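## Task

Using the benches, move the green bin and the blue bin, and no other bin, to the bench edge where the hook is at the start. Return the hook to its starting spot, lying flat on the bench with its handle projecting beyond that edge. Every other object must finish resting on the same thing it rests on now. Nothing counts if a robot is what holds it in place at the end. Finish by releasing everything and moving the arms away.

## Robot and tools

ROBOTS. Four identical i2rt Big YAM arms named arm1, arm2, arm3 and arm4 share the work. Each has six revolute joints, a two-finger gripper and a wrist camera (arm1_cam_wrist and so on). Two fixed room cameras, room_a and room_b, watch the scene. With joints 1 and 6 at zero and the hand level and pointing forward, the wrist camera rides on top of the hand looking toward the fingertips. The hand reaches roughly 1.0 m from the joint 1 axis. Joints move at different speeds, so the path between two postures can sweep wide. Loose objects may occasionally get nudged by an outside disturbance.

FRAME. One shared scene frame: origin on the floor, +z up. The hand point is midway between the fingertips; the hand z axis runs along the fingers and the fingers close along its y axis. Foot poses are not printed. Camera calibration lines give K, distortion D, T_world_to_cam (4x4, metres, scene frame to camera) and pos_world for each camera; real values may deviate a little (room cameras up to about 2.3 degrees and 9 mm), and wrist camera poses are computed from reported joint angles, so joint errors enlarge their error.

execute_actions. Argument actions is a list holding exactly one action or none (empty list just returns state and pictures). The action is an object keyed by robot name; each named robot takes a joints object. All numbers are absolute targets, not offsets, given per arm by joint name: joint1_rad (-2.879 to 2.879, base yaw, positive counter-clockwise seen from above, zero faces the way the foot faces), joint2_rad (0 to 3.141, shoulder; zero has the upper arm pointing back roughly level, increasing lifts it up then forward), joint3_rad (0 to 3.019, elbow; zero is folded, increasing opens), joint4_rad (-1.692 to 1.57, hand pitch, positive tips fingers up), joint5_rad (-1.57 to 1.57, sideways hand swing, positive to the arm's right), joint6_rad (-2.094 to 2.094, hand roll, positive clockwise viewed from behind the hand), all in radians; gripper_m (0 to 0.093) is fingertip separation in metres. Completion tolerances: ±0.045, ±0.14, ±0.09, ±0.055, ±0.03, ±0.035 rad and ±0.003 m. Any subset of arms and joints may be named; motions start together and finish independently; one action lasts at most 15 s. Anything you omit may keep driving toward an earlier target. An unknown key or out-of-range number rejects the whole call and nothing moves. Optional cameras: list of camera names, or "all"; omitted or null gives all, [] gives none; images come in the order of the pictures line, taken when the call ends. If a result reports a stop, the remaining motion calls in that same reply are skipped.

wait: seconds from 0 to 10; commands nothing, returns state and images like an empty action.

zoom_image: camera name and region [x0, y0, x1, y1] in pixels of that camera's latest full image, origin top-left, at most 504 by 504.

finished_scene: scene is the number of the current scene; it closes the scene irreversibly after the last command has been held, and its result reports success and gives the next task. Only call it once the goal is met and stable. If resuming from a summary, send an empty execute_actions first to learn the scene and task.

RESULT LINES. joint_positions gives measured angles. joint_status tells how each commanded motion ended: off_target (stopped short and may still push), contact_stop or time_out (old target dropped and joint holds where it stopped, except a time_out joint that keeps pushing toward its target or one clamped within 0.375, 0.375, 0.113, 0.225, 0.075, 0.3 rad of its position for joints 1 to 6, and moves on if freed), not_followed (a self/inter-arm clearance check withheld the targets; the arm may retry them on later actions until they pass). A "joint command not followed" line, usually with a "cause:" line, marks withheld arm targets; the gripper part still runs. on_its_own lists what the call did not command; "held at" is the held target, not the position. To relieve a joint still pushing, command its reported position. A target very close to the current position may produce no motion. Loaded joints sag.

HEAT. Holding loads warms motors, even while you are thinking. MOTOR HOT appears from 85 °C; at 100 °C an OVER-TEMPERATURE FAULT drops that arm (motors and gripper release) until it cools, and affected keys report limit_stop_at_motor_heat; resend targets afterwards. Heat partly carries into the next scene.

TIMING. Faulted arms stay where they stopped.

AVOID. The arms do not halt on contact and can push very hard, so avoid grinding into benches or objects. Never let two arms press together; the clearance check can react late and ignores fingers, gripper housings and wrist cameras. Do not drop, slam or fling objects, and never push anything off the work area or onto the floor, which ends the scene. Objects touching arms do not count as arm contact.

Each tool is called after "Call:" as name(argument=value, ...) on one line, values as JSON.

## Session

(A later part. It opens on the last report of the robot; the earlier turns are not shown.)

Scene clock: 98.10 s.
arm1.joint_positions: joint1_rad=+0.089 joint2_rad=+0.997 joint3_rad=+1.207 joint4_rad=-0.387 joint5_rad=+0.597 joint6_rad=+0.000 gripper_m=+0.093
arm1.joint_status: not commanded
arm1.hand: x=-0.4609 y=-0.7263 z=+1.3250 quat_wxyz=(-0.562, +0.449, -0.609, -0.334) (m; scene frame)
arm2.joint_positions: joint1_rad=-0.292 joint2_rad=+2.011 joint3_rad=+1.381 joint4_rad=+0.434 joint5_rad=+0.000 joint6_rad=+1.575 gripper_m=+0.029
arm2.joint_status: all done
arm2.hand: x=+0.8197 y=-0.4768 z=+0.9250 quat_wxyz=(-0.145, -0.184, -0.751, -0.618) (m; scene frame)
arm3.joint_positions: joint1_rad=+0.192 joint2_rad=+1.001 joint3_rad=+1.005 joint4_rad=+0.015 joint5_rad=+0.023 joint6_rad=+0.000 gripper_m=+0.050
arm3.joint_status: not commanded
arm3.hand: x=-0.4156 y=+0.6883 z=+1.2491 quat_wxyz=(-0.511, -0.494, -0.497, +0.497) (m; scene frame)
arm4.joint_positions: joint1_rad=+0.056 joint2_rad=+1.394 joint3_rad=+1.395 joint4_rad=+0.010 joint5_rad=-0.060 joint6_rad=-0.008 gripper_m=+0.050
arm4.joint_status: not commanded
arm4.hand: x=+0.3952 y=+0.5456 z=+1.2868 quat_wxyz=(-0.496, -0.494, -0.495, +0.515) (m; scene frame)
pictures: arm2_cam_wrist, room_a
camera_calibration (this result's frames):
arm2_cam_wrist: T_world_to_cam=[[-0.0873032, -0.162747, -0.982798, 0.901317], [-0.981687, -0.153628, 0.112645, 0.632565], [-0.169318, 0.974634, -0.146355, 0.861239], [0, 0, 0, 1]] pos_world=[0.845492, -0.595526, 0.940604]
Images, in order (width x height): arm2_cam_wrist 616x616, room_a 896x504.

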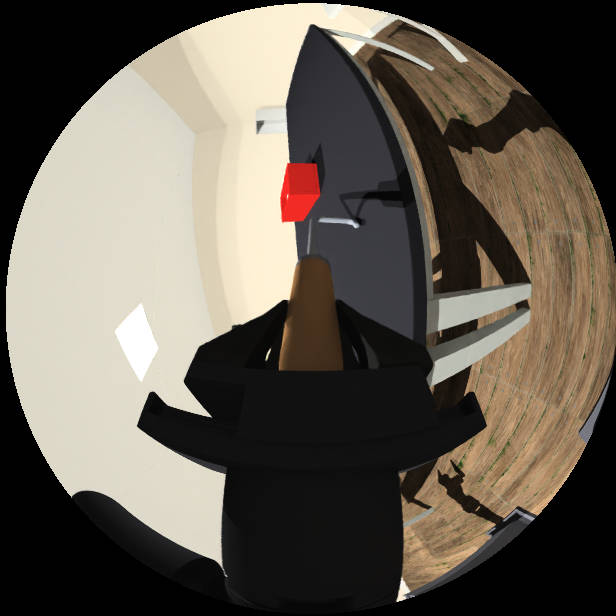

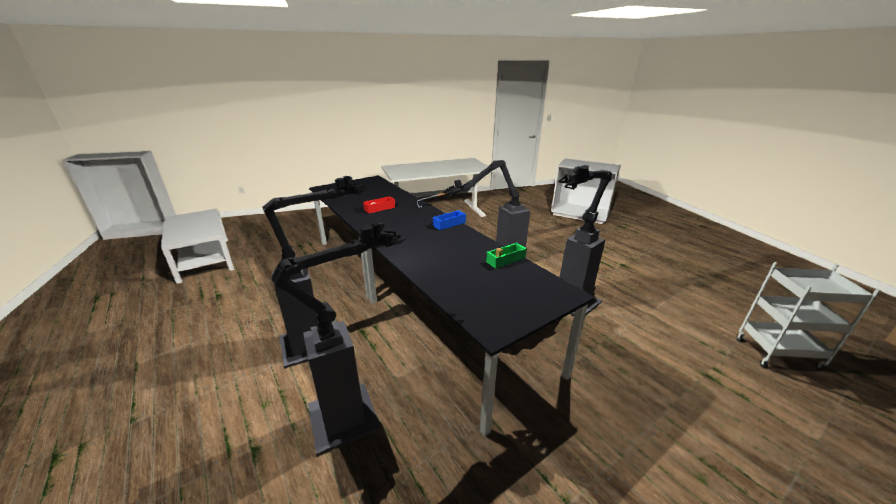

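Call:
execute_actions(actions=[{"arm2":{"joints":{"joint6_rad":0,"joint4_rad":0.36}}}], cameras=[])

Call:
execute_actions(actions=[{"arm2":{"joints":{"joint1_rad":-0.52,"joint2_rad":2.33,"joint3_rad":1.86,"joint4_rad":0.62,"joint5_rad":-0.69}}}], cameras=["arm2_cam_wrist"])

Call:
execute_actions(actions=[{"arm2":{"joints":{"joint2_rad":2.49,"joint4_rad":0.75}}}], cameras=["arm2_cam_wrist"])

Scene clock: 100.60 s.
arm1.joint_positions: joint1_rad=+0.089 joint2_rad=+0.997 joint3_rad=+1.207 joint4_rad=-0.387 joint5_rad=+0.597 joint6_rad=+0.000 gripper_m=+0.093
arm1.joint_status: not commanded
arm1.hand: x=-0.4609 y=-0.7263 z=+1.3250 quat_wxyz=(-0.562, +0.449, -0.609, -0.334) (m; scene frame)
arm2.joint_positions: joint1_rad=-0.292 joint2_rad=+1.996 joint3_rad=+1.389 joint4_rad=+0.348 joint5_rad=-0.002 joint6_rad=+0.011 gripper_m=+0.029
arm2.joint_status: all done
arm2.hand: x=+0.8180 y=-0.4793 z=+0.9211 quat_wxyz=(-0.517, +0.409, -0.678, -0.325) (m; scene frame)
arm3.joint_positions: joint1_rad=+0.192 joint2_rad=+1.001 joint3_rad=+1.005 joint4_rad=+0.015 joint5_rad=+0.023 joint6_rad=+0.000 gripper_m=+0.050
arm3.joint_status: not commanded
arm3.hand: x=-0.4156 y=+0.6883 z=+1.2491 quat_wxyz=(-0.511, -0.494, -0.497, +0.497) (m; scene frame)
arm4.joint_positions: joint1_rad=+0.056 joint2_rad=+1.394 joint3_rad=+1.395 joint4_rad=+0.010 joint5_rad=-0.060 joint6_rad=-0.008 gripper_m=+0.050
arm4.joint_status: not commanded
arm4.hand: x=+0.3952 y=+0.5456 z=+1.2868 quat_wxyz=(-0.496, -0.494, -0.495, +0.515) (m; scene frame)
pictures: none
No camera images: the call's "cameras" was empty. Leave "cameras" out to get every camera's image.

Scene clock: 102.23 s.
arm1.joint_positions: joint1_rad=+0.089 joint2_rad=+0.997 joint3_rad=+1.207 joint4_rad=-0.387 joint5_rad=+0.597 joint6_rad=+0.000 gripper_m=+0.093
arm1.joint_status: not commanded
arm1.hand: x=-0.4609 y=-0.7263 z=+1.3250 quat_wxyz=(-0.562, +0.449, -0.609, -0.334) (m; scene frame)
arm2.joint_positions: joint1_rad=-0.511 joint2_rad=+2.360 joint3_rad=+1.784 joint4_rad=+0.573 joint5_rad=-0.691 joint6_rad=-0.002 gripper_m=+0.029
arm2.joint_status: all done
arm2.hand: x=+0.9251 y=-0.4474 z=+0.8941 quat_wxyz=(-0.499, +0.499, -0.500, -0.502) (m; scene frame)
arm3.joint_positions: joint1_rad=+0.192 joint2_rad=+1.001 joint3_rad=+1.005 joint4_rad=+0.015 joint5_rad=+0.023 joint6_rad=+0.000 gripper_m=+0.050
arm3.joint_status: not commanded
arm3.hand: x=-0.4156 y=+0.6883 z=+1.2491 quat_wxyz=(-0.511, -0.494, -0.497, +0.497) (m; scene frame)
arm4.joint_positions: joint1_rad=+0.056 joint2_rad=+1.394 joint3_rad=+1.395 joint4_rad=+0.010 joint5_rad=-0.060 joint6_rad=-0.008 gripper_m=+0.050
arm4.joint_status: not commanded
arm4.hand: x=+0.3952 y=+0.5456 z=+1.2868 quat_wxyz=(-0.496, -0.494, -0.495, +0.515) (m; scene frame)
pictures: arm2_cam_wrist
camera_calibration (this result's frames):
arm2_cam_wrist: T_world_to_cam=[[0.999939, 0.0109897, 0.000895807, -0.922611], [0.00721506, -0.590718, -0.806846, 0.455732], [-0.00833786, 0.806803, -0.590762, 1.01927], [0, 0, 0, 1]] pos_world=[0.927765, -0.543, 0.970677]
Images, in order (width x height): arm2_cam_wrist 616x616.

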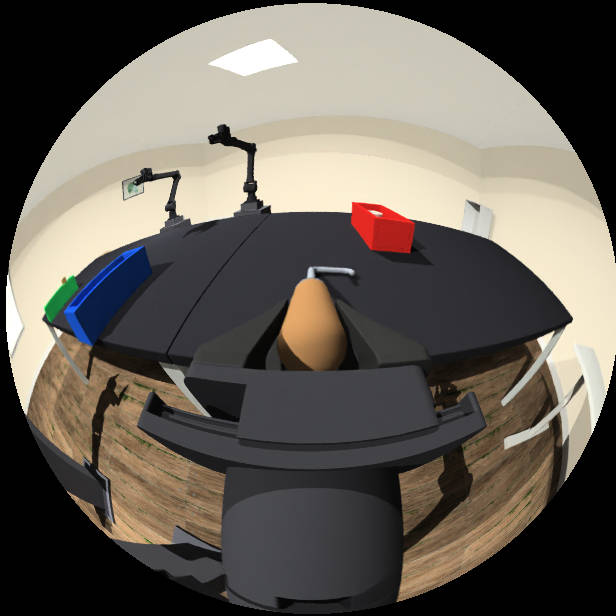

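Scene clock: 103.27 s.
arm1.joint_positions: joint1_rad=+0.089 joint2_rad=+0.997 joint3_rad=+1.207 joint4_rad=-0.387 joint5_rad=+0.597 joint6_rad=+0.000 gripper_m=+0.093
arm1.joint_status: not commanded
arm1.hand: x=-0.4609 y=-0.7263 z=+1.3250 quat_wxyz=(-0.562, +0.449, -0.609, -0.334) (m; scene frame)
arm2.joint_positions: joint1_rad=-0.512 joint2_rad=+2.503 joint3_rad=+1.808 joint4_rad=+0.725 joint5_rad=-0.690 joint6_rad=-0.007 gripper_m=+0.029
arm2.joint_status: all done
arm2.hand: x=+0.9265 y=-0.4472 z=+0.8166 quat_wxyz=(-0.512, +0.498, -0.488, -0.501) (m; scene frame)
arm3.joint_positions: joint1_rad=+0.192 joint2_rad=+1.001 joint3_rad=+1.005 joint4_rad=+0.015 joint5_rad=+0.023 joint6_rad=+0.000 gripper_m=+0.050
arm3.joint_status: not commanded
arm3.hand: x=-0.4156 y=+0.6883 z=+1.2491 quat_wxyz=(-0.511, -0.494, -0.497, +0.497) (m; scene frame)
arm4.joint_positions: joint1_rad=+0.056 joint2_rad=+1.394 joint3_rad=+1.395 joint4_rad=+0.010 joint5_rad=-0.060 joint6_rad=-0.008 gripper_m=+0.050
arm4.joint_status: not commanded
arm4.hand: x=+0.3952 y=+0.5456 z=+1.2868 quat_wxyz=(-0.496, -0.494, -0.495, +0.515) (m; scene frame)
pictures: arm2_cam_wrist
camera_calibration (this result's frames):
arm2_cam_wrist: T_world_to_cam=[[0.99961, 0.00808508, 0.0267197, -0.94604], [0.0265572, -0.570414, -0.820928, 0.395986], [0.00860403, 0.821318, -0.570406, 0.947479], [0, 0, 0, 1]] pos_world=[0.927003, -0.544657, 0.890801]
Images, in order (width x height): arm2_cam_wrist 616x616.

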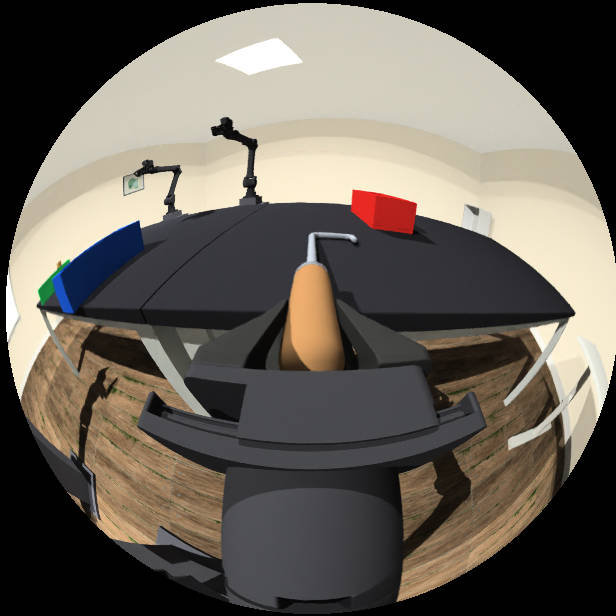

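Call:
execute_actions(actions=[{"arm2":{"joints":{"joint2_rad":2.52}}}], cameras=[])

Call:
execute_actions(actions=[{"arm2":{"joints":{"gripper_m":0.093}}}], cameras=["arm2_cam_wrist"])

Call:
execute_actions(actions=[{"arm2":{"joints":{"joint2_rad":1.5}}}], cameras=["room_a","room_b"])

Scene clock: 104.03 s.
arm1.joint_positions: joint1_rad=+0.089 joint2_rad=+0.997 joint3_rad=+1.207 joint4_rad=-0.387 joint5_rad=+0.597 joint6_rad=+0.000 gripper_m=+0.093
arm1.joint_status: not commanded
arm1.hand: x=-0.4609 y=-0.7263 z=+1.3250 quat_wxyz=(-0.562, +0.449, -0.609, -0.334) (m; scene frame)
arm2.joint_positions: joint1_rad=-0.512 joint2_rad=+2.504 joint3_rad=+1.808 joint4_rad=+0.725 joint5_rad=-0.690 joint6_rad=-0.007 gripper_m=+0.029
arm2.joint_status: all done
arm2.hand: x=+0.9264 y=-0.4472 z=+0.8156 quat_wxyz=(-0.512, +0.498, -0.489, -0.501) (m; scene frame)
arm3.joint_positions: joint1_rad=+0.192 joint2_rad=+1.001 joint3_rad=+1.005 joint4_rad=+0.015 joint5_rad=+0.023 joint6_rad=+0.000 gripper_m=+0.050
arm3.joint_status: not commanded
arm3.hand: x=-0.4156 y=+0.6883 z=+1.2491 quat_wxyz=(-0.511, -0.494, -0.497, +0.497) (m; scene frame)
arm4.joint_positions: joint1_rad=+0.056 joint2_rad=+1.394 joint3_rad=+1.395 joint4_rad=+0.010 joint5_rad=-0.060 joint6_rad=-0.008 gripper_m=+0.050
arm4.joint_status: not commanded
arm4.hand: x=+0.3952 y=+0.5456 z=+1.2868 quat_wxyz=(-0.496, -0.494, -0.495, +0.515) (m; scene frame)
pictures: none
No camera images: the call's "cameras" was empty. Leave "cameras" out to get every camera's image.

Scene clock: 104.73 s.
arm1.joint_positions: joint1_rad=+0.089 joint2_rad=+0.997 joint3_rad=+1.207 joint4_rad=-0.387 joint5_rad=+0.597 joint6_rad=+0.000 gripper_m=+0.093
arm1.joint_status: not commanded
arm1.hand: x=-0.4609 y=-0.7263 z=+1.3250 quat_wxyz=(-0.562, +0.449, -0.609, -0.334) (m; scene frame)
arm2.joint_positions: joint1_rad=-0.512 joint2_rad=+2.504 joint3_rad=+1.810 joint4_rad=+0.725 joint5_rad=-0.690 joint6_rad=-0.006 gripper_m=+0.093
arm2.joint_status: all done
arm2.hand: x=+0.9267 y=-0.4469 z=+0.8166 quat_wxyz=(-0.512, +0.498, -0.488, -0.501) (m; scene frame)
arm3.joint_positions: joint1_rad=+0.192 joint2_rad=+1.001 joint3_rad=+1.005 joint4_rad=+0.015 joint5_rad=+0.023 joint6_rad=+0.000 gripper_m=+0.050
arm3.joint_status: not commanded
arm3.hand: x=-0.4156 y=+0.6883 z=+1.2491 quat_wxyz=(-0.511, -0.494, -0.497, +0.497) (m; scene frame)
arm4.joint_positions: joint1_rad=+0.056 joint2_rad=+1.394 joint3_rad=+1.395 joint4_rad=+0.010 joint5_rad=-0.060 joint6_rad=-0.008 gripper_m=+0.050
arm4.joint_status: not commanded
arm4.hand: x=+0.3952 y=+0.5456 z=+1.2868 quat_wxyz=(-0.496, -0.494, -0.495, +0.515) (m; scene frame)
pictures: arm2_cam_wrist
camera_calibration (this result's frames):
arm2_cam_wrist: T_world_to_cam=[[0.999607, 0.00807491, 0.0268293, -0.946374], [0.0266465, -0.56993, -0.821261, 0.396539], [0.00865926, 0.821653, -0.569922, 0.946934], [0, 0, 0, 1]] pos_world=[0.927237, -0.54441, 0.890731]
Images, in order (width x height): arm2_cam_wrist 616x616.

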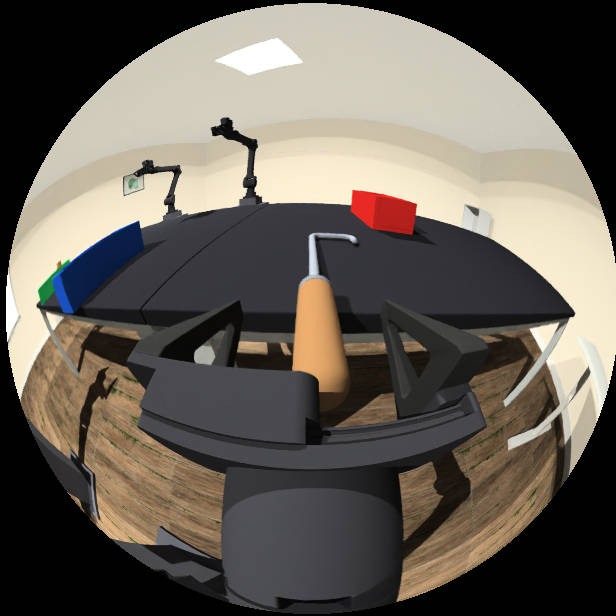

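Scene clock: 106.90 s.
arm1.joint_positions: joint1_rad=+0.089 joint2_rad=+0.997 joint3_rad=+1.207 joint4_rad=-0.387 joint5_rad=+0.597 joint6_rad=+0.000 gripper_m=+0.093
arm1.joint_status: not commanded
arm1.hand: x=-0.4609 y=-0.7263 z=+1.3250 quat_wxyz=(-0.562, +0.449, -0.609, -0.334) (m; scene frame)
arm2.joint_positions: joint1_rad=-0.512 joint2_rad=+1.509 joint3_rad=+1.852 joint4_rad=+0.751 joint5_rad=-0.690 joint6_rad=-0.006 gripper_m=+0.093
arm2.joint_status: all done
arm2.hand: x=+0.7102 y=-0.7161 z=+1.5784 quat_wxyz=(-0.795, +0.389, -0.061, -0.460) (m; scene frame)
arm3.joint_positions: joint1_rad=+0.192 joint2_rad=+1.001 joint3_rad=+1.005 joint4_rad=+0.015 joint5_rad=+0.023 joint6_rad=+0.000 gripper_m=+0.050
arm3.joint_status: not commanded
arm3.hand: x=-0.4156 y=+0.6883 z=+1.2491 quat_wxyz=(-0.511, -0.494, -0.497, +0.497) (m; scene frame)
arm4.joint_positions: joint1_rad=+0.056 joint2_rad=+1.394 joint3_rad=+1.395 joint4_rad=+0.010 joint5_rad=-0.060 joint6_rad=-0.008 gripper_m=+0.050
arm4.joint_status: not commanded
arm4.hand: x=+0.3952 y=+0.5456 z=+1.2868 quat_wxyz=(-0.496, -0.494, -0.495, +0.515) (m; scene frame)
pictures: room_a, room_b
Images, in order (width x height): room_a 896x504, room_b 896x504.

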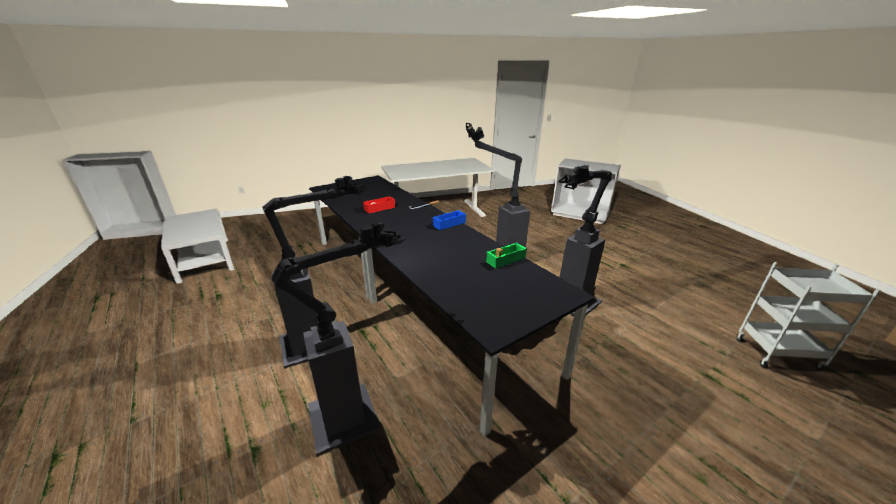

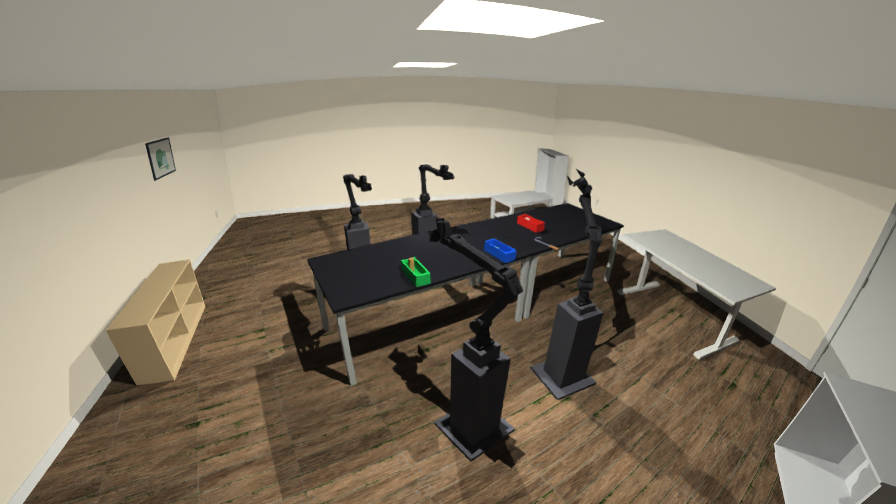

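Call:
finished_scene(scene=2)

The scene is finished: the task was done.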